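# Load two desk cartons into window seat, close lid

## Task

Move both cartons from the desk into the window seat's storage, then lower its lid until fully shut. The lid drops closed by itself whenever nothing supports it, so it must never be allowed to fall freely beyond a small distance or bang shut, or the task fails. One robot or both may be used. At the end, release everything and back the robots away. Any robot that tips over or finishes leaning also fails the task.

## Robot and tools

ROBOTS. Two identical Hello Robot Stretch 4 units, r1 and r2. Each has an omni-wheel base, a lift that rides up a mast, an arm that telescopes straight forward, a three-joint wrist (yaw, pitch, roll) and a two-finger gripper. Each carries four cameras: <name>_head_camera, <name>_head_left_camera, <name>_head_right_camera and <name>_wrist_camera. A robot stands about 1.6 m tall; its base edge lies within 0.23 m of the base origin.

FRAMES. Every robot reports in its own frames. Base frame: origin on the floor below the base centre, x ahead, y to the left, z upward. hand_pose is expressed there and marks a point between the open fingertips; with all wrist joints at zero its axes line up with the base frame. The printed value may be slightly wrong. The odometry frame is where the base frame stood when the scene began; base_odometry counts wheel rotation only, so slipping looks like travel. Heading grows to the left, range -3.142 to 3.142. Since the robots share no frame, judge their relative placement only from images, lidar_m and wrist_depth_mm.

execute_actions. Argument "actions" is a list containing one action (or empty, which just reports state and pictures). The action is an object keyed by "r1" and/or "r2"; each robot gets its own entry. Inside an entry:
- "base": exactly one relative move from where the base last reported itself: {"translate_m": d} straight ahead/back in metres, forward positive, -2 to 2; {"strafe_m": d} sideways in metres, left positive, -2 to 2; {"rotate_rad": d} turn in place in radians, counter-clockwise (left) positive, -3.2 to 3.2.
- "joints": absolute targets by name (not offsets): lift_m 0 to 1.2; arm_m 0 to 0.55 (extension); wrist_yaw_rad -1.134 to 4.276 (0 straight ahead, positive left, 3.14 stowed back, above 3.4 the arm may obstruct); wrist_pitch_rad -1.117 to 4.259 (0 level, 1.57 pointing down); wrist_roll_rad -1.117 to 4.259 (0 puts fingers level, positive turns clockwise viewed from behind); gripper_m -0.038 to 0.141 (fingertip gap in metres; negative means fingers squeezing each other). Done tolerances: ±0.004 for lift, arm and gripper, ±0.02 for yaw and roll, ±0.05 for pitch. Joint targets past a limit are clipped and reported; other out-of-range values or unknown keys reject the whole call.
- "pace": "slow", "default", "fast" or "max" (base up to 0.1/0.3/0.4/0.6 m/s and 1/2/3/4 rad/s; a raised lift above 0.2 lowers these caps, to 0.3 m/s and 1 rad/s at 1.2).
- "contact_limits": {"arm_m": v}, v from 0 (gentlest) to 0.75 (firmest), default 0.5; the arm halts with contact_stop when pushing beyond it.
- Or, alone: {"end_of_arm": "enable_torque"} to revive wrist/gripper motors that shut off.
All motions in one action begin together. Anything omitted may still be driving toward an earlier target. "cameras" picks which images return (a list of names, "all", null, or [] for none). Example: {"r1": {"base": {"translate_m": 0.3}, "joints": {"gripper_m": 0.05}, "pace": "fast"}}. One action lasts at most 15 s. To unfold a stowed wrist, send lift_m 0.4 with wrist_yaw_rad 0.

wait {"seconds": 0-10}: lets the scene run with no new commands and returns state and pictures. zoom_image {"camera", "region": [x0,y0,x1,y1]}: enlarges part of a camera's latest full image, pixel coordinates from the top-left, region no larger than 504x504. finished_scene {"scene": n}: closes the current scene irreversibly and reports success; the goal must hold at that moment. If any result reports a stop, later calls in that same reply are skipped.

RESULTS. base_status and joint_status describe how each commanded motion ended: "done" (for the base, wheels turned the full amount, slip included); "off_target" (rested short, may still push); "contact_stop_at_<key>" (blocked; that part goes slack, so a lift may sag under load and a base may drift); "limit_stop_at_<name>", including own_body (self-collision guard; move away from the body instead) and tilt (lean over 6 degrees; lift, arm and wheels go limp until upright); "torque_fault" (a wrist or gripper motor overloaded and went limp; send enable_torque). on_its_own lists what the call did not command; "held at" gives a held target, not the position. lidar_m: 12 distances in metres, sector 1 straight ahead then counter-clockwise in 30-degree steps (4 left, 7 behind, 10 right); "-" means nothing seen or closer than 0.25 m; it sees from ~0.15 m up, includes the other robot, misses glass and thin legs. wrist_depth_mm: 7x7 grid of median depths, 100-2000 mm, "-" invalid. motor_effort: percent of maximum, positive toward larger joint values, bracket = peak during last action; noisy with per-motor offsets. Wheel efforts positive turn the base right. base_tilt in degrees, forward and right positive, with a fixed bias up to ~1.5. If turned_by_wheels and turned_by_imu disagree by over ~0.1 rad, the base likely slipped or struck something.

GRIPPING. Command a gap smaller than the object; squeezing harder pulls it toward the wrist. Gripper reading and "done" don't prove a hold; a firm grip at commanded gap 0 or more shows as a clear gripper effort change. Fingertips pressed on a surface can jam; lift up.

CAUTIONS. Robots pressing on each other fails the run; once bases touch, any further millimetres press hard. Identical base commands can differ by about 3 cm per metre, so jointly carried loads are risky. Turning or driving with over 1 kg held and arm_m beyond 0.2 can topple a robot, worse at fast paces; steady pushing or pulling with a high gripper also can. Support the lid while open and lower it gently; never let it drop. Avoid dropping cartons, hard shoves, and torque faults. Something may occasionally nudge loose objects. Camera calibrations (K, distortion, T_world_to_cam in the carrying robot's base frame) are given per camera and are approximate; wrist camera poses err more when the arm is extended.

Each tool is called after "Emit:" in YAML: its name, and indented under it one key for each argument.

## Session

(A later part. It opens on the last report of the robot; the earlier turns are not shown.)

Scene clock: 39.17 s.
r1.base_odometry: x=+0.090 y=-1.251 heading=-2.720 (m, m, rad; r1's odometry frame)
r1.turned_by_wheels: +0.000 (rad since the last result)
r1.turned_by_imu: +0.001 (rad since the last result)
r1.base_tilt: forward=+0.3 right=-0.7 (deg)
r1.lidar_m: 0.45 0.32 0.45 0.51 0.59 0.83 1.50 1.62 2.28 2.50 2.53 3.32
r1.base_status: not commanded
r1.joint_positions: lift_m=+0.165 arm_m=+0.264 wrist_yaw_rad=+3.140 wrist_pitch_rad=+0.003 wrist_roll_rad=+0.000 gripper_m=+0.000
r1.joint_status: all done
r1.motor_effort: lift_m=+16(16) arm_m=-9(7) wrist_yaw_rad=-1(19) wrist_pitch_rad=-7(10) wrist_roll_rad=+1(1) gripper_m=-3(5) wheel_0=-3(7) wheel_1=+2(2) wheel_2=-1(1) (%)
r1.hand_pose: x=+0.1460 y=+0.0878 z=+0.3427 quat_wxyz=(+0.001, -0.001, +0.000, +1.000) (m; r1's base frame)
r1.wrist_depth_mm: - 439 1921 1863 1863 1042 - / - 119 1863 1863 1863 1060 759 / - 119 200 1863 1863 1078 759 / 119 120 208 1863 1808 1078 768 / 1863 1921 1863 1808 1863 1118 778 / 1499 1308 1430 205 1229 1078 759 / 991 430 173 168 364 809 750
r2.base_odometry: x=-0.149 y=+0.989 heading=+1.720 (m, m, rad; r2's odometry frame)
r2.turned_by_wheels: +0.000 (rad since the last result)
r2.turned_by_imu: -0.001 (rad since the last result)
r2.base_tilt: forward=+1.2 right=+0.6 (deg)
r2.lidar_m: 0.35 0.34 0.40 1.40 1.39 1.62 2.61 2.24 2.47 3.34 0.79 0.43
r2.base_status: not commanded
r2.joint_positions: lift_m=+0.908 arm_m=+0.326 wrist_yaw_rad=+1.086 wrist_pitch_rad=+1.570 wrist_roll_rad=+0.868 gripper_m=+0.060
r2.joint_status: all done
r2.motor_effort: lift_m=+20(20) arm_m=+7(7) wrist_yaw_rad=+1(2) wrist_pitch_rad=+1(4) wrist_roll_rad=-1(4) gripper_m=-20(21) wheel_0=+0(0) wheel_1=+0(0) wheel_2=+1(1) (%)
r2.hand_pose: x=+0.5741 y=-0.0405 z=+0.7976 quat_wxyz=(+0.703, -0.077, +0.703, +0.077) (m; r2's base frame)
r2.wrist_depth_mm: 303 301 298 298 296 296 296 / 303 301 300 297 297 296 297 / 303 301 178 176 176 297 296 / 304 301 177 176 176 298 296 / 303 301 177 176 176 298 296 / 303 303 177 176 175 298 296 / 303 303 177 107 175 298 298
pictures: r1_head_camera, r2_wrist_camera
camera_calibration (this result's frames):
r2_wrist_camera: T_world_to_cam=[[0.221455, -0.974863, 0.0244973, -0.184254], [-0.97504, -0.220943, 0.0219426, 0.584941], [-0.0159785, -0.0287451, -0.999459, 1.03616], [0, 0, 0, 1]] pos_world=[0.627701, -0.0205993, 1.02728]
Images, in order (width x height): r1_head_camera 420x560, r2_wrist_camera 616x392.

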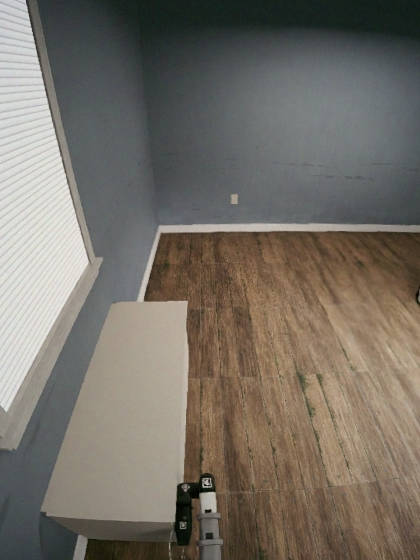

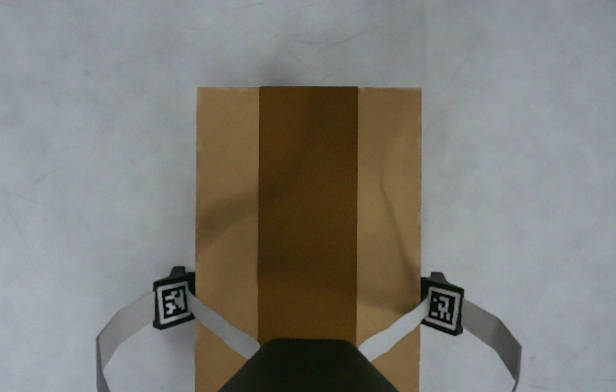

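Emit:
execute_actions:
  actions:
    - {"r1": {"joints": {"lift_m": 0.235}, "pace": "slow"}, "r2": {"joints": {"lift_m": 0.97, "arm_m": 0.1, "gripper_m": 0.045}}}
  cameras: ["r1_head_camera", "r2_wrist_camera", "r1_head_left_camera"]

Emit:
zoom_image:
  camera: "r1_head_camera"
  region: [130, 450, 210, 540]

Scene clock: 46.37 s.
r1.base_odometry: x=+0.090 y=-1.251 heading=-2.720 (m, m, rad; r1's odometry frame)
r1.turned_by_wheels: +0.000 (rad since the last result)
r1.turned_by_imu: +0.000 (rad since the last result)
r1.base_tilt: forward=+0.3 right=-0.7 (deg)
r1.lidar_m: 0.48 0.29 0.44 0.53 0.58 0.83 1.52 1.63 2.28 2.49 2.50 3.30
r1.base_status: not commanded
r1.joint_positions: lift_m=+0.234 arm_m=+0.263 wrist_yaw_rad=+3.140 wrist_pitch_rad=+0.007 wrist_roll_rad=+0.001 gripper_m=+0.000
r1.joint_status: all done
r1.motor_effort: lift_m=+30(30) arm_m=-9(9) wrist_yaw_rad=+1(3) wrist_pitch_rad=-19(24) wrist_roll_rad=+0(1) gripper_m=-3(3) wheel_0=-3(3) wheel_1=+1(2) wheel_2=+0(1) (%)
r1.hand_pose: x=+0.1461 y=+0.0880 z=+0.4104 quat_wxyz=(+0.001, -0.003, +0.000, +1.000) (m; r1's base frame)
r1.wrist_depth_mm: - 439 1863 1863 1863 - - / - 119 1921 1921 1863 1042 707 / - 119 200 1863 1808 1060 723 / 119 119 254 1863 1863 1078 750 / 1921 1863 1863 1921 1808 1098 778 / 1808 1576 1708 205 1397 1118 768 / 1160 1025 173 167 904 878 750
r2.base_odometry: x=-0.149 y=+0.989 heading=+1.720 (m, m, rad; r2's odometry frame)
r2.turned_by_wheels: +0.000 (rad since the last result)
r2.turned_by_imu: -0.002 (rad since the last result)
r2.base_tilt: forward=+1.2 right=+0.6 (deg)
r2.lidar_m: 0.25 0.35 0.39 1.41 1.42 1.62 2.61 2.25 2.48 3.35 0.80 0.26
r2.base_status: not commanded
r2.joint_positions: lift_m=+0.969 arm_m=+0.101 wrist_yaw_rad=+1.086 wrist_pitch_rad=+1.571 wrist_roll_rad=+0.868 gripper_m=+0.045
r2.joint_status: all done
r2.motor_effort: lift_m=+27(28) arm_m=-8(8) wrist_yaw_rad=+0(1) wrist_pitch_rad=+0(1) wrist_roll_rad=-2(3) gripper_m=-24(25) wheel_0=+0(0) wheel_1=+0(0) wheel_2=+1(1) (%)
r2.hand_pose: x=+0.3496 y=-0.0407 z=+0.8591 quat_wxyz=(+0.703, -0.077, +0.703, +0.077) (m; r2's base frame)
r2.wrist_depth_mm: 364 359 364 359 359 359 355 / 364 364 172 170 357 359 355 / 364 364 171 171 170 362 359 / 362 364 171 170 170 359 359 / 1060 1078 171 170 170 1042 1060 / 1098 180 171 171 171 184 1078 / 1078 1098 171 107 170 1078 1060
pictures: r1_head_camera, r1_head_left_camera, r2_wrist_camera
camera_calibration (this result's frames):
r2_wrist_camera: T_world_to_cam=[[0.221267, -0.974895, 0.0249311, -0.136502], [-0.975078, -0.220738, 0.0223137, 0.364337], [-0.0162502, -0.029247, -0.99944, 1.09402], [0, 0, 0, 1]] pos_world=[0.403239, -0.0206551, 1.08868]
Images, in order (width x height): r1_head_camera 420x560, r1_head_left_camera 420x672, r2_wrist_camera 616x392.

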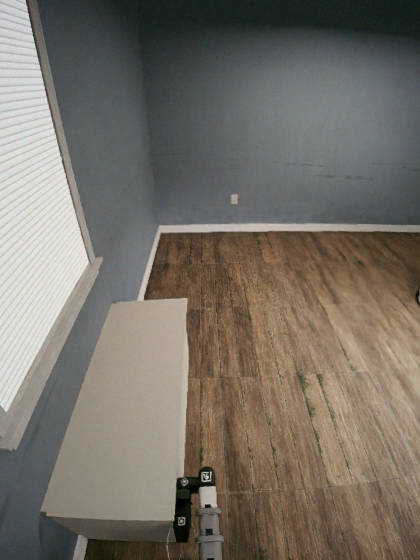

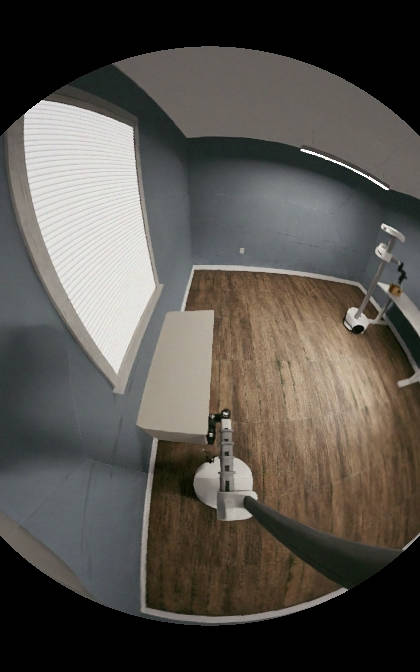

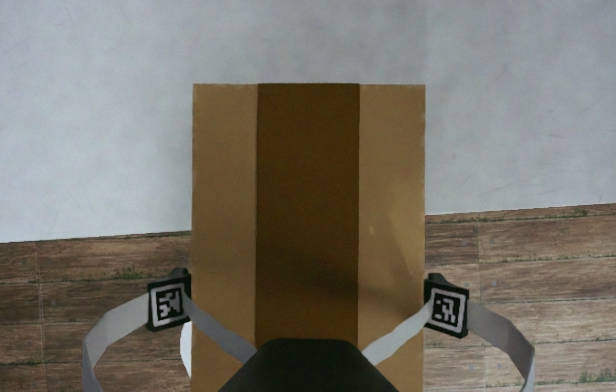

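Region (130, 450, 210, 540) of r1_head_camera's 420x560 image, scaled by 5.600, with more detail than that image has.

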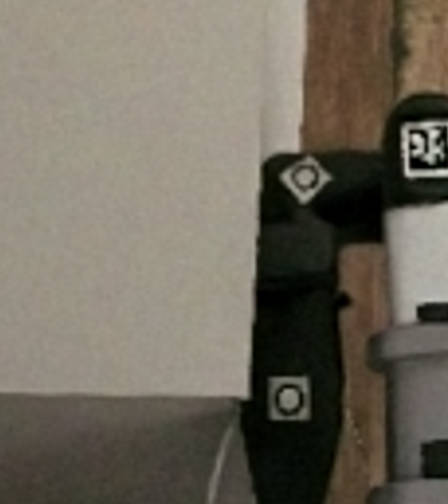

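Emit:
execute_actions:
  actions:
    - {"r1": {"joints": {"lift_m": 0.268}, "pace": "slow"}, "r2": {"base": {"rotate_rad": -2.521}, "joints": {"arm_m": 0.05, "wrist_roll_rad": 1.385}}}
  cameras: ["r1_head_camera", "r2_wrist_camera", "r2_head_camera"]

Emit:
zoom_image:
  camera: "r1_head_camera"
  region: [130, 450, 210, 540]

Scene clock: 52.50 s.
r1.base_odometry: x=+0.090 y=-1.251 heading=-2.720 (m, m, rad; r1's odometry frame)
r1.turned_by_wheels: +0.000 (rad since the last result)
r1.turned_by_imu: +0.001 (rad since the last result)
r1.base_tilt: forward=+0.3 right=-0.7 (deg)
r1.lidar_m: 0.48 0.32 0.43 0.51 0.56 0.82 1.52 1.61 2.26 2.50 2.31 2.42
r1.base_status: not commanded
r1.joint_positions: lift_m=+0.267 arm_m=+0.263 wrist_yaw_rad=+3.139 wrist_pitch_rad=+0.007 wrist_roll_rad=+0.002 gripper_m=+0.000
r1.joint_status: all done
r1.motor_effort: lift_m=+30(31) arm_m=-8(8) wrist_yaw_rad=+3(5) wrist_pitch_rad=-19(21) wrist_roll_rad=-5(5) gripper_m=-3(4) wheel_0=-2(3) wheel_1=+1(1) wheel_2=+0(0) (%)
r1.hand_pose: x=+0.1461 y=+0.0882 z=+0.4433 quat_wxyz=(+0.001, -0.003, +0.001, +1.000) (m; r1's base frame)
r1.wrist_depth_mm: - 439 1921 1863 1863 - - / - 119 1921 1921 1863 1060 715 / - 119 200 1863 1863 1060 723 / 119 119 255 1863 1863 1078 723 / 1921 1921 1863 1863 1863 1098 732 / 1921 1661 1756 204 1499 1118 741 / 1255 1098 173 168 976 917 741
r2.base_odometry: x=-0.149 y=+0.989 heading=-0.801 (m, m, rad; r2's odometry frame)
r2.turned_by_wheels: -2.521 (rad since the last result)
r2.turned_by_imu: -2.562 (rad since the last result)
r2.base_tilt: forward=+1.2 right=+0.6 (deg)
r2.lidar_m: 0.36 2.44 3.35 0.69 0.40 0.36 0.34 1.39 1.41 1.43 1.72 0.39
r2.base_status: done
r2.joint_positions: lift_m=+0.969 arm_m=+0.051 wrist_yaw_rad=+1.086 wrist_pitch_rad=+1.570 wrist_roll_rad=+1.385 gripper_m=+0.045
r2.joint_status: all done
r2.motor_effort: lift_m=+26(27) arm_m=-8(8) wrist_yaw_rad=+2(2) wrist_pitch_rad=+0(5) wrist_roll_rad=-1(5) gripper_m=-23(23) wheel_0=+1(5) wheel_1=+1(8) wheel_2=+0(5) (%)
r2.hand_pose: x=+0.2997 y=-0.0407 z=+0.8591 quat_wxyz=(+0.699, +0.105, +0.699, -0.105) (m; r2's base frame)
r2.wrist_depth_mm: 1098 1098 1078 1060 1060 1042 1042 / 1098 1078 172 171 1078 1060 1060 / 1098 1078 172 170 170 1078 1060 / 1098 1078 171 171 170 1060 1060 / 1078 1098 172 170 170 1060 1060 / 1098 180 171 170 170 184 1078 / 1098 1078 171 107 170 1060 1078
pictures: r1_head_camera, r2_head_camera, r2_wrist_camera
camera_calibration (this result's frames):
r2_wrist_camera: T_world_to_cam=[[-0.289082, -0.956988, 0.0246111, 0.0285348], [-0.95688, 0.289624, 0.022313, 0.330928], [-0.0284812, -0.0170996, -0.999448, 1.09745], [0, 0, 0, 1]] pos_world=[0.356164, -0.0497712, 1.08876]
Images, in order (width x height): r1_head_camera 420x560, r2_head_camera 420x560, r2_wrist_camera 616x392.

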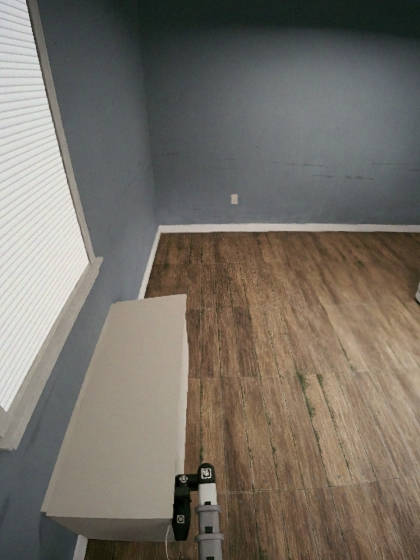

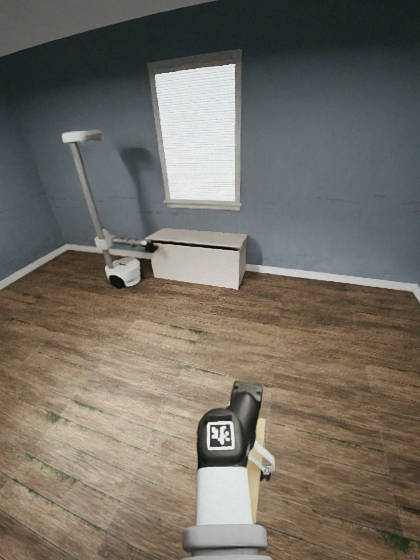

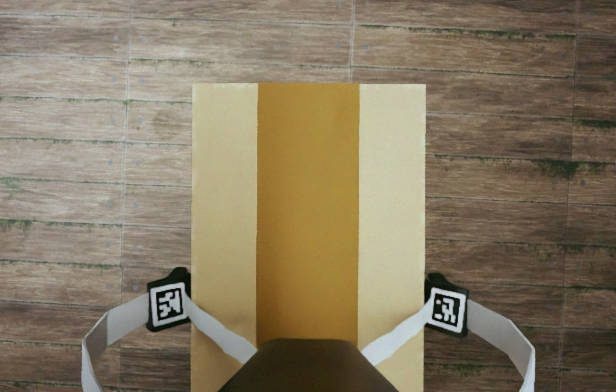

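Region (130, 450, 210, 540) of r1_head_camera's 420x560 image, scaled by 5.600, with more detail than that image has.

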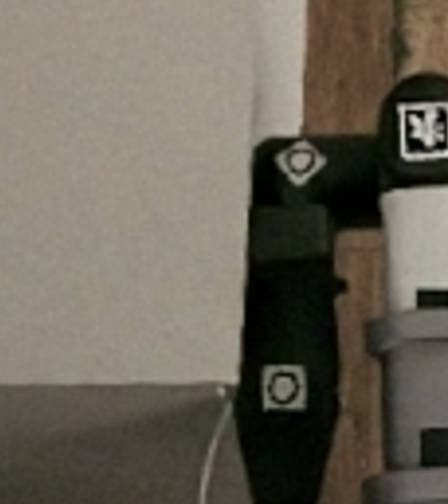

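Emit:
execute_actions:
  actions: []

Scene clock: 54.47 s.
r1.base_odometry: x=+0.090 y=-1.251 heading=-2.720 (m, m, rad; r1's odometry frame)
r1.turned_by_wheels: +0.000 (rad since the last result)
r1.turned_by_imu: +0.000 (rad since the last result)
r1.base_tilt: forward=+0.3 right=-0.7 (deg)
r1.lidar_m: 0.49 0.32 0.45 0.54 0.58 0.81 1.51 1.62 2.24 2.50 2.34 2.39
r1.base_status: not commanded
r1.joint_positions: lift_m=+0.267 arm_m=+0.263 wrist_yaw_rad=+3.139 wrist_pitch_rad=+0.007 wrist_roll_rad=+0.002 gripper_m=+0.000
r1.joint_status: all done
r1.motor_effort: lift_m=+29(31) arm_m=-8(8) wrist_yaw_rad=+3(5) wrist_pitch_rad=-19(21) wrist_roll_rad=-4(5) gripper_m=-4(4) wheel_0=-2(3) wheel_1=+1(1) wheel_2=+0(0) (%)
r1.hand_pose: x=+0.1461 y=+0.0882 z=+0.4433 quat_wxyz=(+0.001, -0.003, +0.001, +1.000) (m; r1's base frame)
r1.wrist_depth_mm: - 439 1863 1863 1921 - - / - 119 1921 1863 1863 1042 715 / - 119 200 1863 1863 1078 723 / 119 120 255 1808 1863 1078 723 / 1921 1863 1863 1863 1808 1098 732 / 1863 1708 1756 205 1499 1118 741 / 1255 1098 173 167 960 904 741
r2.base_odometry: x=-0.149 y=+0.989 heading=-0.801 (m, m, rad; r2's odometry frame)
r2.turned_by_wheels: +0.000 (rad since the last result)
r2.turned_by_imu: -0.001 (rad since the last result)
r2.base_tilt: forward=+1.2 right=+0.6 (deg)
r2.lidar_m: 0.38 2.45 3.34 0.68 0.41 0.35 0.35 1.40 1.40 1.41 1.70 0.41
r2.base_status: done
r2.joint_positions: lift_m=+0.969 arm_m=+0.051 wrist_yaw_rad=+1.086 wrist_pitch_rad=+1.570 wrist_roll_rad=+1.385 gripper_m=+0.045
r2.joint_status: all done
r2.motor_effort: lift_m=+26(27) arm_m=-8(8) wrist_yaw_rad=+0(2) wrist_pitch_rad=+0(5) wrist_roll_rad=+0(5) gripper_m=-24(23) wheel_0=+1(5) wheel_1=+1(8) wheel_2=-1(5) (%)
r2.hand_pose: x=+0.2997 y=-0.0407 z=+0.8591 quat_wxyz=(+0.699, +0.105, +0.699, -0.105) (m; r2's base frame)
r2.wrist_depth_mm: 1098 1078 1060 1060 1060 1042 1098 / 1042 1060 172 170 1078 1060 1042 / 1078 1078 171 171 170 1060 1042 / 1060 1078 171 171 170 1060 1060 / 1098 1098 171 170 170 1078 1042 / 1118 180 171 170 169 184 1078 / 1078 1118 171 107 170 1060 1078
pictures: r1_head_camera, r1_head_left_camera, r1_head_right_camera, r1_wrist_camera, r2_head_camera, r2_head_left_camera, r2_head_right_camera, r2_wrist_camera
camera_calibration (this result's frames):
r1_wrist_camera: T_world_to_cam=[[-0.0320227, 0.999206, -0.0237122, -0.0624177], [-0.0286428, -0.024632, -0.999286, 0.515325], [-0.999077, -0.0313206, 0.0294088, 0.359382], [0, 0, 0, 1]] pos_world=[0.371811, 0.0863177, 0.502908]
r2_wrist_camera: T_world_to_cam=[[-0.289082, -0.956988, 0.024611, 0.0285349], [-0.95688, 0.289624, 0.0223129, 0.330928], [-0.0284811, -0.0170995, -0.999448, 1.09745], [0, 0, 0, 1]] pos_world=[0.356164, -0.0497712, 1.08876]
Images, in order (width x height): r1_head_camera 420x560, r1_head_left_camera 420x672, r1_head_right_camera 420x672, r1_wrist_camera 616x392, r2_head_camera 420x560, r2_head_left_camera 420x672, r2_head_right_camera 420x672, r2_wrist_camera 616x392.

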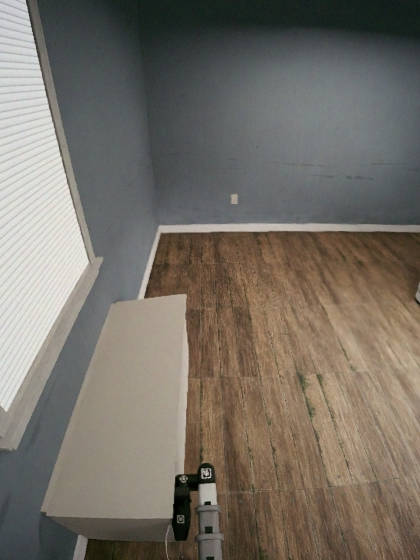

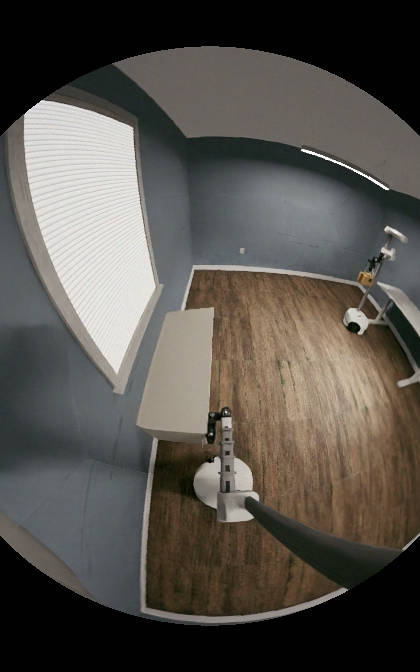

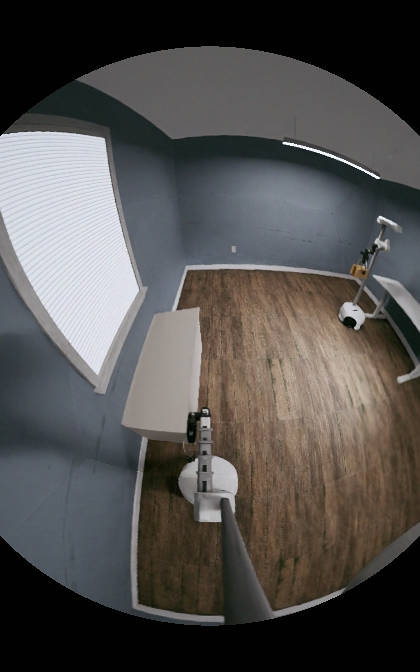

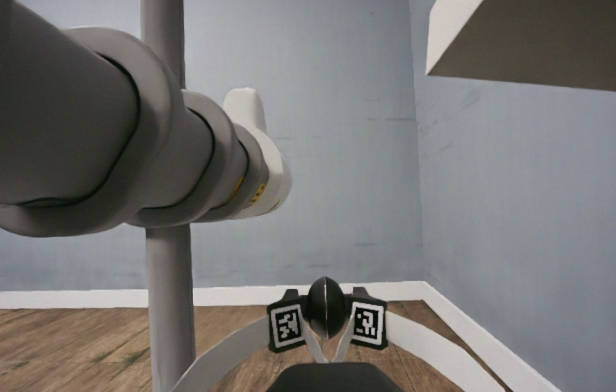

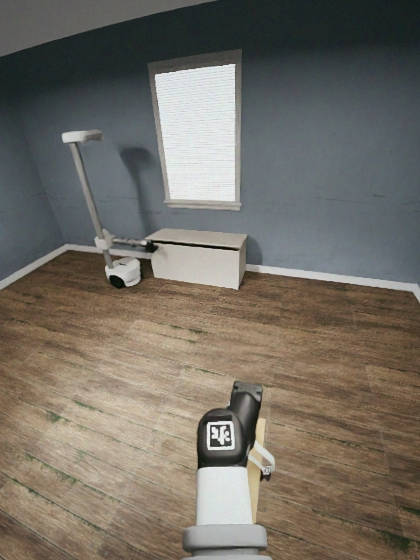

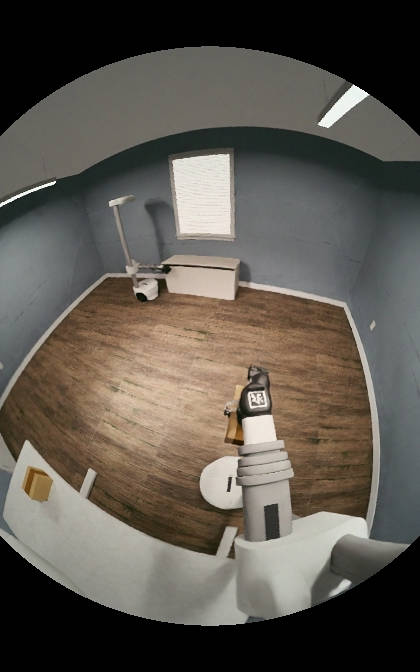

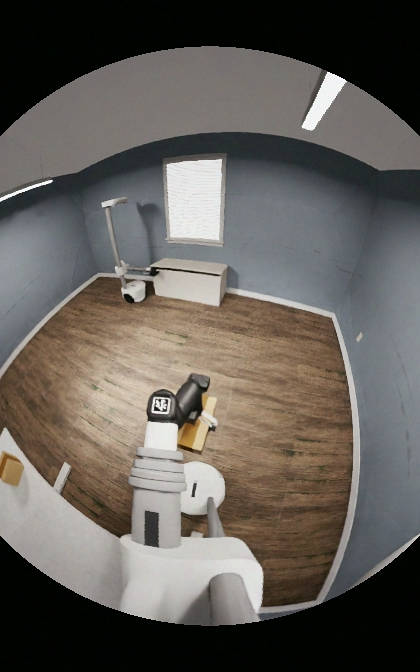

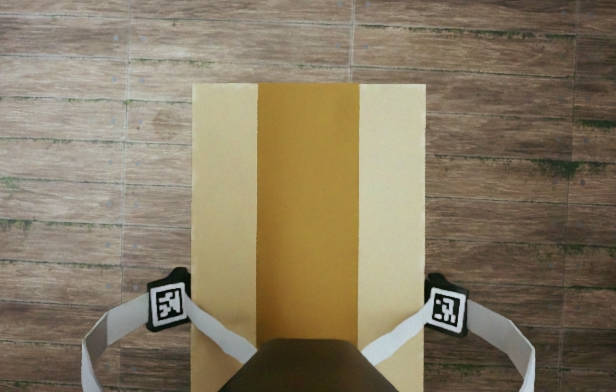

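Emit:
execute_actions:
  actions:
    - {"r1": {"joints": {"lift_m": 0.297, "wrist_roll_rad": 0.2}, "pace": "slow"}, "r2": {"base": {"translate_m": 0.35}, "joints": {"lift_m": 0.68}, "pace": "fast"}}
  cameras: ["r1_head_camera", "r2_head_camera", "r2_wrist_camera"]

Emit:
zoom_image:
  camera: "r1_head_camera"
  region: [130, 450, 210, 540]

Scene clock: 59.23 s.
r1.base_odometry: x=+0.090 y=-1.251 heading=-2.720 (m, m, rad; r1's odometry frame)
r1.turned_by_wheels: +0.000 (rad since the last result)
r1.turned_by_imu: +0.000 (rad since the last result)
r1.base_tilt: forward=+0.3 right=-0.7 (deg)
r1.lidar_m: 0.49 0.31 0.46 0.54 0.58 0.84 1.53 1.60 2.28 2.49 2.19 2.05
r1.base_status: not commanded
r1.joint_positions: lift_m=+0.296 arm_m=+0.263 wrist_yaw_rad=+3.139 wrist_pitch_rad=+0.007 wrist_roll_rad=+0.202 gripper_m=+0.000
r1.joint_status: all done
r1.motor_effort: lift_m=+29(30) arm_m=-8(8) wrist_yaw_rad=+2(4) wrist_pitch_rad=-23(23) wrist_roll_rad=-3(2) gripper_m=-3(6) wheel_0=-4(4) wheel_1=+1(2) wheel_2=-1(0) (%)
r1.hand_pose: x=+0.1461 y=+0.0880 z=+0.4723 quat_wxyz=(+0.001, -0.003, +0.101, +0.995) (m; r1's base frame)
r1.wrist_depth_mm: - 1205 1921 1863 - - - / 120 469 1921 1863 1808 904 647 / 111 128 455 1863 1863 976 683 / 111 130 279 1863 1808 1078 723 / 119 200 1921 1863 1863 1160 768 / 1921 1863 1863 206 1430 1229 809 / 1863 1661 424 168 946 904 831
r2.base_odometry: x=+0.095 y=+0.738 heading=-0.801 (m, m, rad; r2's odometry frame)
r2.turned_by_wheels: +0.000 (rad since the last result)
r2.turned_by_imu: -0.003 (rad since the last result)
r2.base_tilt: forward=+1.1 right=+0.6 (deg)
r2.lidar_m: 0.36 2.10 3.22 2.70 0.78 0.68 0.69 1.72 1.52 1.53 1.82 0.41
r2.base_status: done
r2.joint_positions: lift_m=+0.680 arm_m=+0.051 wrist_yaw_rad=+1.086 wrist_pitch_rad=+1.570 wrist_roll_rad=+1.385 gripper_m=+0.045
r2.joint_status: all done
r2.motor_effort: lift_m=+21(24) arm_m=-7(8) wrist_yaw_rad=+0(2) wrist_pitch_rad=+1(0) wrist_roll_rad=+0(1) gripper_m=-26(22) wheel_0=+0(5) wheel_1=+0(6) wheel_2=+1(9) (%)
r2.hand_pose: x=+0.2996 y=-0.0406 z=+0.5695 quat_wxyz=(+0.699, +0.105, +0.699, -0.105) (m; r2's base frame)
r2.wrist_depth_mm: 809 788 778 788 788 768 778 / 798 809 171 171 778 788 778 / 809 798 172 171 171 788 778 / 809 798 171 170 171 778 778 / 788 788 171 170 170 788 788 / 798 180 171 171 170 185 778 / 798 788 172 107 170 788 778
pictures: r1_head_camera, r2_head_camera, r2_wrist_camera
camera_calibration (this result's frames):
r2_wrist_camera: T_world_to_cam=[[-0.288976, -0.957025, 0.0244129, 0.0357814], [-0.956916, 0.289511, 0.0222746, 0.337342], [-0.0283852, -0.0169243, -0.999454, 0.808008], [0, 0, 0, 1]] pos_world=[0.356083, -0.0497454, 0.799179]
Images, in order (width x height): r1_head_camera 420x560, r2_head_camera 420x560, r2_wrist_camera 616x392.

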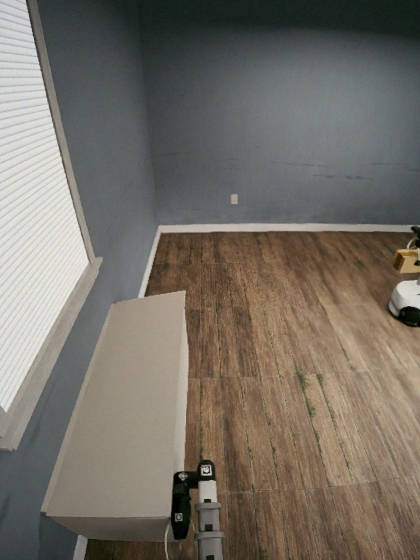

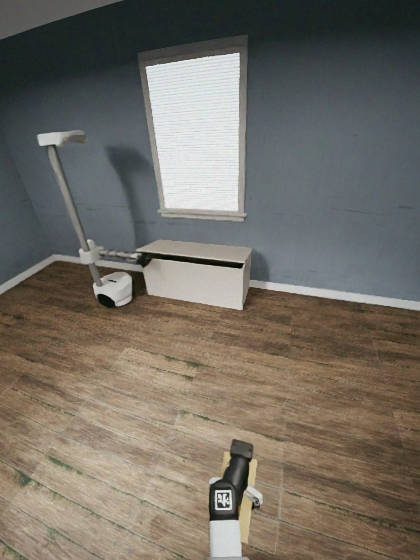

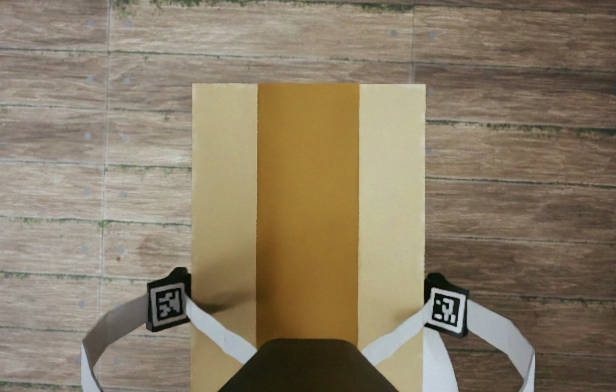

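Region (130, 450, 210, 540) of r1_head_camera's 420x560 image, scaled by 5.600, with more detail than that image has.

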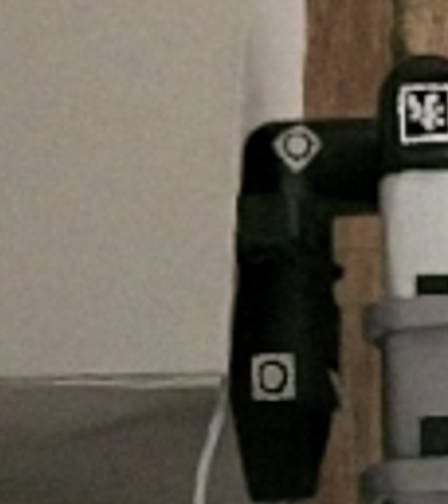

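Emit:
execute_actions:
  actions:
    - {"r1": {"joints": {"lift_m": 0.335, "wrist_roll_rad": 0.32}, "pace": "slow"}, "r2": {"base": {"translate_m": 0.3}, "pace": "fast"}}
  cameras: ["r1_head_camera", "r2_head_camera"]

Emit:
zoom_image:
  camera: "r1_head_camera"
  region: [130, 450, 210, 540]

Scene clock: 65.37 s.
r1.base_odometry: x=+0.090 y=-1.251 heading=-2.720 (m, m, rad; r1's odometry frame)
r1.turned_by_wheels: +0.000 (rad since the last result)
r1.turned_by_imu: +0.000 (rad since the last result)
r1.base_tilt: forward=+0.3 right=-0.7 (deg)
r1.lidar_m: 0.46 0.30 0.44 0.51 0.58 0.80 1.54 1.61 2.29 2.48 1.94 1.83
r1.base_status: not commanded
r1.joint_positions: lift_m=+0.334 arm_m=+0.263 wrist_yaw_rad=+3.140 wrist_pitch_rad=+0.007 wrist_roll_rad=+0.322 gripper_m=+0.000
r1.joint_status: all done
r1.motor_effort: lift_m=+30(30) arm_m=-8(8) wrist_yaw_rad=+1(5) wrist_pitch_rad=-21(18) wrist_roll_rad=-3(7) gripper_m=-4(4) wheel_0=-4(5) wheel_1=+1(1) wheel_2=-1(1) (%)
r1.hand_pose: x=+0.1460 y=+0.0879 z=+0.5103 quat_wxyz=(+0.001, -0.003, +0.160, +0.987) (m; r1's base frame)
r1.wrist_depth_mm: - 1983 1863 1863 - - - / - 1863 1863 1863 1499 878 609 / 119 436 1921 1808 1808 976 676 / 114 163 289 1921 1863 1098 732 / 117 180 1808 1863 1863 1255 809 / 119 1863 1863 205 1430 1255 878 / 1921 1863 427 168 960 917 866
r2.base_odometry: x=+0.304 y=+0.522 heading=-0.801 (m, m, rad; r2's odometry frame)
r2.turned_by_wheels: +0.000 (rad since the last result)
r2.turned_by_imu: -0.003 (rad since the last result)
r2.base_tilt: forward=+1.1 right=+0.7 (deg)
r2.lidar_m: 0.37 1.82 3.15 3.14 1.14 0.96 0.97 1.81 1.61 1.62 1.92 0.41
r2.base_status: done
r2.joint_positions: lift_m=+0.680 arm_m=+0.051 wrist_yaw_rad=+1.086 wrist_pitch_rad=+1.570 wrist_roll_rad=+1.385 gripper_m=+0.045
r2.joint_status: not commanded
r2.motor_effort: lift_m=+21(21) arm_m=-7(7) wrist_yaw_rad=+1(3) wrist_pitch_rad=+1(0) wrist_roll_rad=+0(1) gripper_m=-23(21) wheel_0=+0(6) wheel_1=+0(3) wheel_2=+1(13) (%)
r2.hand_pose: x=+0.2996 y=-0.0406 z=+0.5695 quat_wxyz=(+0.699, +0.105, +0.699, -0.105) (m; r2's base frame)
r2.wrist_depth_mm: 788 778 788 788 778 788 778 / 788 788 171 170 788 778 768 / 809 778 171 170 170 768 768 / 798 788 171 171 170 768 778 / 798 798 171 170 170 788 798 / 809 179 171 170 170 184 788 / 788 788 171 107 170 798 798
pictures: r1_head_camera, r2_head_camera
Images, in order (width x height): r1_head_camera 420x560, r2_head_camera 420x560.

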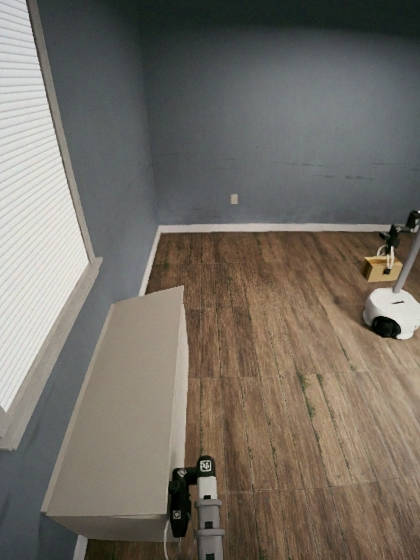

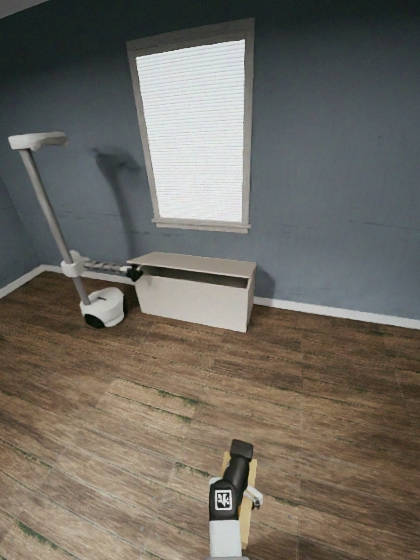

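Region (130, 450, 210, 540) of r1_head_camera's 420x560 image, scaled by 5.600, with more detail than that image has.

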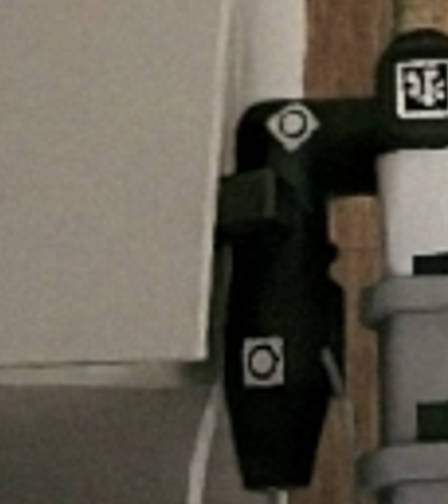

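Emit:
execute_actions:
  actions:
    - {"r1": {"base": {"strafe_m": 0.046}, "joints": {"lift_m": 0.365}, "pace": "slow"}, "r2": {"base": {"translate_m": 0.36}, "pace": "max"}}
  cameras: ["r1_head_camera", "r2_head_camera"]

Emit:
zoom_image:
  camera: "r1_head_camera"
  region: [130, 440, 210, 530]

Emit:
zoom_image:
  camera: "r2_head_camera"
  region: [100, 250, 300, 390]

Scene clock: 70.00 s.
r1.base_odometry: x=+0.108 y=-1.293 heading=-2.721 (m, m, rad; r1's odometry frame)
r1.turned_by_wheels: -0.001 (rad since the last result)
r1.turned_by_imu: -0.001 (rad since the last result)
r1.base_tilt: forward=+0.3 right=-0.7 (deg)
r1.lidar_m: 0.44 0.33 0.43 0.48 0.53 0.76 1.53 1.62 2.27 2.51 1.83 1.55
r1.base_status: done
r1.joint_positions: lift_m=+0.364 arm_m=+0.263 wrist_yaw_rad=+3.143 wrist_pitch_rad=+0.007 wrist_roll_rad=+0.320 gripper_m=+0.000
r1.joint_status: all done
r1.motor_effort: lift_m=+29(29) arm_m=-8(8) wrist_yaw_rad=-7(8) wrist_pitch_rad=-23(20) wrist_roll_rad=+2(3) gripper_m=-3(7) wheel_0=-9(13) wheel_1=+1(6) wheel_2=-2(2) (%)
r1.hand_pose: x=+0.1457 y=+0.0871 z=+0.5403 quat_wxyz=(+0.000, -0.004, +0.159, +0.987) (m; r1's base frame)
r1.wrist_depth_mm: - 1921 - - - - - / 1921 1921 1921 1863 1397 788 569 / 119 436 1863 1863 1661 854 609 / 115 161 287 1863 1808 976 661 / 117 179 1863 1863 1808 1118 723 / 119 1921 1808 206 1464 1229 788 / 1921 1921 427 168 1008 960 842
r2.base_odometry: x=+0.554 y=+0.264 heading=-0.801 (m, m, rad; r2's odometry frame)
r2.turned_by_wheels: +0.000 (rad since the last result)
r2.turned_by_imu: -0.003 (rad since the last result)
r2.base_tilt: forward=+1.2 right=+0.7 (deg)
r2.lidar_m: 0.36 1.45 3.03 3.03 1.50 1.30 1.33 1.96 1.72 1.74 1.85 0.28
r2.base_status: done
r2.joint_positions: lift_m=+0.680 arm_m=+0.051 wrist_yaw_rad=+1.086 wrist_pitch_rad=+1.570 wrist_roll_rad=+1.385 gripper_m=+0.045
r2.joint_status: not commanded
r2.motor_effort: lift_m=+21(21) arm_m=-7(7) wrist_yaw_rad=+2(2) wrist_pitch_rad=+1(0) wrist_roll_rad=-1(0) gripper_m=-24(24) wheel_0=-1(5) wheel_1=-1(7) wheel_2=+2(13) (%)
r2.hand_pose: x=+0.2996 y=-0.0406 z=+0.5695 quat_wxyz=(+0.699, +0.105, +0.699, -0.105) (m; r2's base frame)
r2.wrist_depth_mm: 798 788 798 768 778 778 768 / 788 788 172 171 788 778 768 / 798 788 172 170 171 788 788 / 809 798 172 171 170 788 778 / 798 809 171 170 169 778 778 / 798 180 170 170 170 184 788 / 798 798 171 107 170 798 788
pictures: r1_head_camera, r2_head_camera
Images, in order (width x height): r1_head_camera 420x560, r2_head_camera 420x560.

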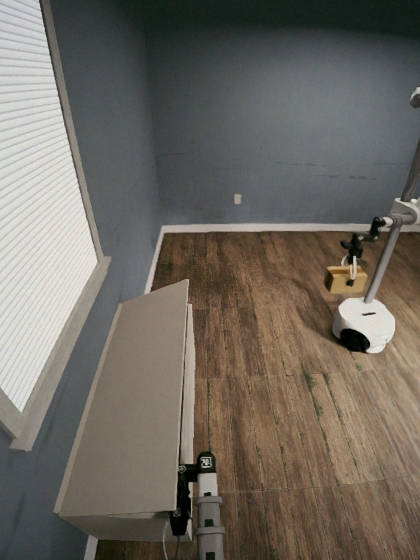

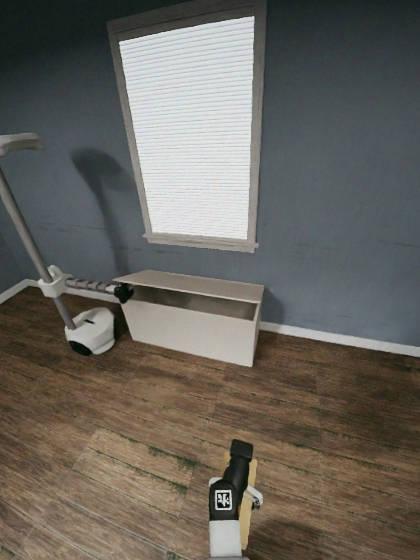

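Region (130, 440, 210, 530) of r1_head_camera's 420x560 image, scaled by 5.600, with more detail than that image has.

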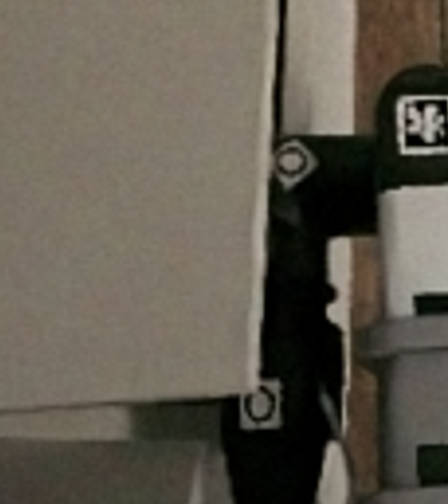

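Region (100, 250, 300, 390) of r2_head_camera's 420x560 image, scaled by 2.520, with more detail than that image has; it fills the top 353 rows of this view, and the rest is white.

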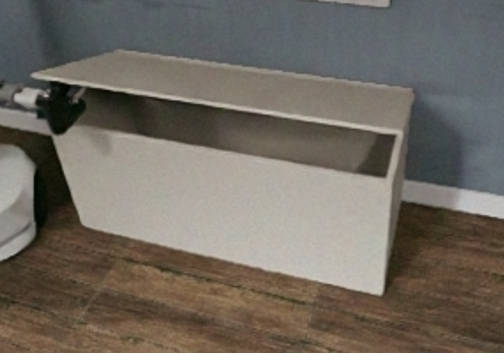

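Emit:
execute_actions:
  actions:
    - {"r1": {"base": {"strafe_m": 0.21}, "joints": {"lift_m": 0.58}, "pace": "slow"}, "r2": {"base": {"translate_m": 0.92}, "joints": {"lift_m": 0.665, "arm_m": 0.09}, "pace": "max"}}
  cameras: ["r1_head_camera", "r2_head_camera", "r2_wrist_camera", "r1_head_left_camera"]

Scene clock: 77.83 s.
r1.base_odometry: x=+0.194 y=-1.484 heading=-2.722 (m, m, rad; r1's odometry frame)
r1.turned_by_wheels: -0.001 (rad since the last result)
r1.turned_by_imu: -0.002 (rad since the last result)
r1.base_tilt: forward=+0.3 right=-0.7 (deg)
r1.lidar_m: 0.30 0.32 0.30 0.27 0.30 0.46 1.35 1.62 2.27 2.76 2.84 0.31
r1.base_status: done
r1.joint_positions: lift_m=+0.580 arm_m=+0.263 wrist_yaw_rad=+3.142 wrist_pitch_rad=+0.003 wrist_roll_rad=+0.318 gripper_m=+0.000
r1.joint_status: all done
r1.motor_effort: lift_m=+23(29) arm_m=-8(8) wrist_yaw_rad=-4(9) wrist_pitch_rad=-10(22) wrist_roll_rad=+6(7) gripper_m=-5(6) wheel_0=-7(12) wheel_1=+1(4) wheel_2=-3(5) (%)
r1.hand_pose: x=+0.1458 y=+0.0874 z=+0.7570 quat_wxyz=(+0.000, -0.002, +0.159, +0.987) (m; r1's base frame)
r1.wrist_depth_mm: 1921 1921 1921 1537 554 387 - / 1921 1921 1863 1863 654 384 - / 120 436 1808 1863 809 413 306 / 115 160 289 1863 1042 466 327 / 116 175 418 1863 1464 539 357 / 118 1863 1921 206 1078 627 384 / 1863 1863 424 168 1397 564 421
r2.base_odometry: x=+1.195 y=-0.396 heading=-0.801 (m, m, rad; r2's odometry frame)
r2.turned_by_wheels: +0.000 (rad since the last result)
r2.turned_by_imu: -0.006 (rad since the last result)
r2.base_tilt: forward=+1.2 right=+0.7 (deg)
r2.lidar_m: 0.25 0.40 0.78 2.75 3.26 2.19 2.20 2.28 2.00 1.42 0.86 0.31
r2.base_status: done
r2.joint_positions: lift_m=+0.665 arm_m=+0.089 wrist_yaw_rad=+1.086 wrist_pitch_rad=+1.570 wrist_roll_rad=+1.385 gripper_m=+0.045
r2.joint_status: all done
r2.motor_effort: lift_m=+23(23) arm_m=+7(9) wrist_yaw_rad=+2(0) wrist_pitch_rad=+1(2) wrist_roll_rad=+0(0) gripper_m=-26(24) wheel_0=+1(7) wheel_1=+1(7) wheel_2=+0(13) (%)
r2.hand_pose: x=+0.3371 y=-0.0406 z=+0.5543 quat_wxyz=(+0.699, +0.105, +0.699, -0.105) (m; r2's base frame)
r2.wrist_depth_mm: 707 707 715 707 707 449 332 / 715 715 172 170 640 442 330 / 715 715 171 170 169 436 327 / 715 715 171 170 169 433 334 / 788 788 172 170 169 347 768 / 788 180 172 170 170 183 759 / 788 788 172 107 170 778 768
pictures: r1_head_camera, r1_head_left_camera, r2_head_camera, r2_wrist_camera
camera_calibration (this result's frames):
r2_wrist_camera: T_world_to_cam=[[-0.288893, -0.95705, 0.0244226, 0.0469524], [-0.956941, 0.289428, 0.0222765, 0.373545], [-0.0283883, -0.0169355, -0.999453, 0.79385], [0, 0, 0, 1]] pos_world=[0.39356, -0.0497343, 0.783948]
Images, in order (width x height): r1_head_camera 420x560, r1_head_left_camera 420x672, r2_head_camera 420x560, r2_wrist_camera 616x392.

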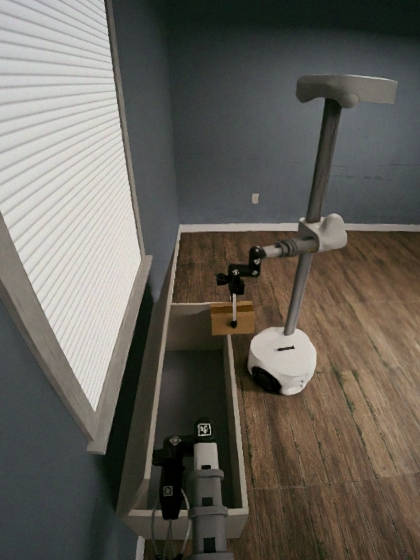

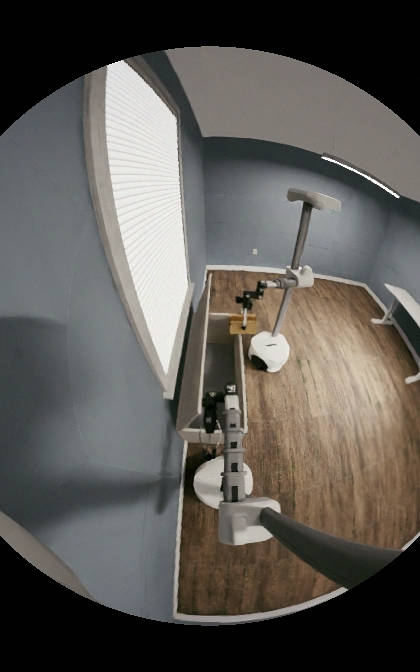

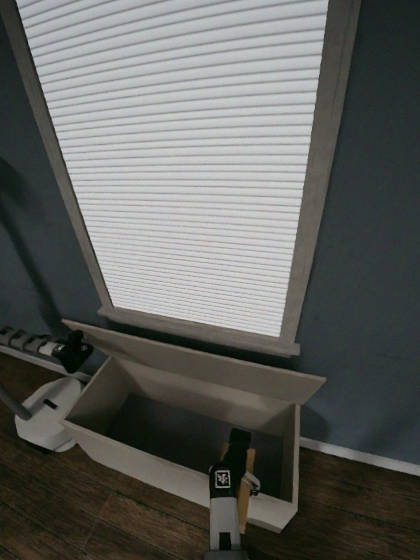

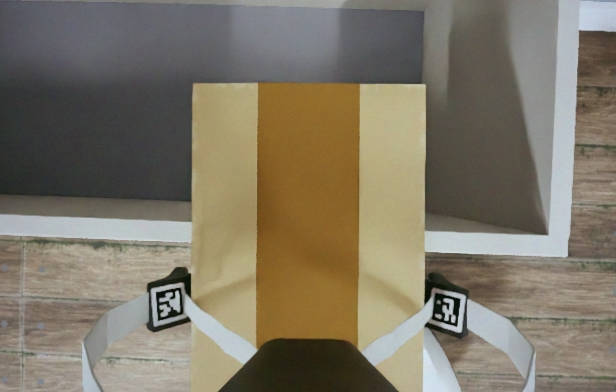

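Emit:
zoom_image:
  camera: "r1_head_camera"
  region: [100, 220, 300, 540]

Region (100, 220, 300, 540) of r1_head_camera's 420x560 image, scaled by 1.575, with more detail than that image has; it fills the left 315 columns of this view, and the rest is white.

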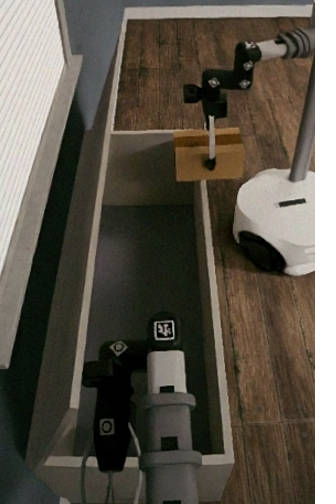

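Emit:
execute_actions:
  actions:
    - {"r2": {"joints": {"lift_m": 0.645, "arm_m": 0.266, "wrist_roll_rad": 1.42}, "pace": "fast"}}
  cameras: ["r1_head_camera", "r2_head_camera", "r2_wrist_camera"]

Scene clock: 82.37 s.
r1.base_odometry: x=+0.194 y=-1.484 heading=-2.722 (m, m, rad; r1's odometry frame)
r1.turned_by_wheels: +0.000 (rad since the last result)
r1.turned_by_imu: +0.000 (rad since the last result)
r1.base_tilt: forward=+0.3 right=-0.7 (deg)
r1.lidar_m: 0.30 0.31 0.29 0.27 0.29 0.47 1.36 1.59 2.26 2.72 2.83 0.33
r1.base_status: not commanded
r1.joint_positions: lift_m=+0.580 arm_m=+0.263 wrist_yaw_rad=+3.142 wrist_pitch_rad=+0.003 wrist_roll_rad=+0.318 gripper_m=+0.000
r1.joint_status: not commanded
r1.motor_effort: lift_m=+23(23) arm_m=-8(8) wrist_yaw_rad=-4(5) wrist_pitch_rad=-10(9) wrist_roll_rad=+6(7) gripper_m=-4(5) wheel_0=-7(7) wheel_1=+2(1) wheel_2=-3(3) (%)
r1.hand_pose: x=+0.1458 y=+0.0874 z=+0.7570 quat_wxyz=(+0.000, -0.002, +0.159, +0.987) (m; r1's base frame)
r1.wrist_depth_mm: 1921 1863 1863 1576 554 384 - / 1921 1863 1863 1863 661 382 - / 120 439 1863 1863 809 415 306 / 114 160 290 1863 1042 469 324 / 116 175 415 1863 1464 539 355 / 118 1863 1808 206 1078 627 384 / 1863 1921 424 168 1366 564 418
r2.base_odometry: x=+1.195 y=-0.396 heading=-0.801 (m, m, rad; r2's odometry frame)
r2.turned_by_wheels: +0.000 (rad since the last result)
r2.turned_by_imu: -0.002 (rad since the last result)
r2.base_tilt: forward=+1.1 right=+0.7 (deg)
r2.lidar_m: 0.33 0.41 0.74 2.76 3.31 2.20 2.24 2.27 2.00 1.44 0.86 0.33
r2.base_status: not commanded
r2.joint_positions: lift_m=+0.645 arm_m=+0.265 wrist_yaw_rad=+1.086 wrist_pitch_rad=+1.570 wrist_roll_rad=+1.420 gripper_m=+0.045
r2.joint_status: all done
r2.motor_effort: lift_m=+21(21) arm_m=+7(8) wrist_yaw_rad=+2(2) wrist_pitch_rad=+0(0) wrist_roll_rad=+1(1) gripper_m=-25(23) wheel_0=+1(1) wheel_1=+1(1) wheel_2=+0(0) (%)
r2.hand_pose: x=+0.5130 y=-0.0406 z=+0.5345 quat_wxyz=(+0.697, +0.118, +0.697, -0.117) (m; r2's base frame)
r2.wrist_depth_mm: 427 427 424 430 427 424 373 / 661 654 172 170 539 539 375 / 699 699 171 171 170 549 375 / 707 699 171 170 170 544 375 / 707 691 171 171 171 539 373 / 597 180 171 170 170 184 373 / 407 407 171 107 170 387 362
pictures: r1_head_camera, r2_head_camera, r2_wrist_camera
camera_calibration (this result's frames):
r2_wrist_camera: T_world_to_cam=[[-0.322065, -0.946405, 0.0243412, 0.115787], [-0.946275, 0.322594, 0.0222853, 0.538244], [-0.0289432, -0.0158562, -0.999455, 0.779415], [0, 0, 0, 1]] pos_world=[0.569176, -0.0516947, 0.764177]
Images, in order (width x height): r1_head_camera 420x560, r2_head_camera 420x560, r2_wrist_camera 616x392.

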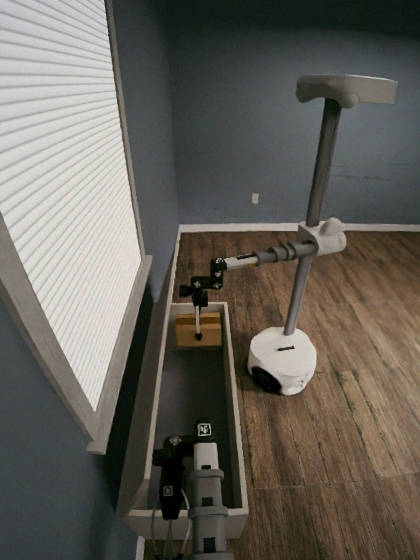

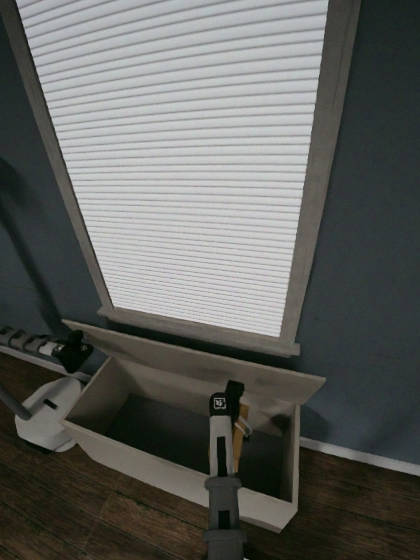

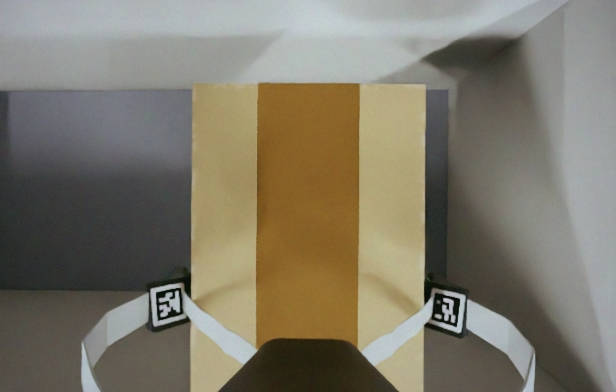

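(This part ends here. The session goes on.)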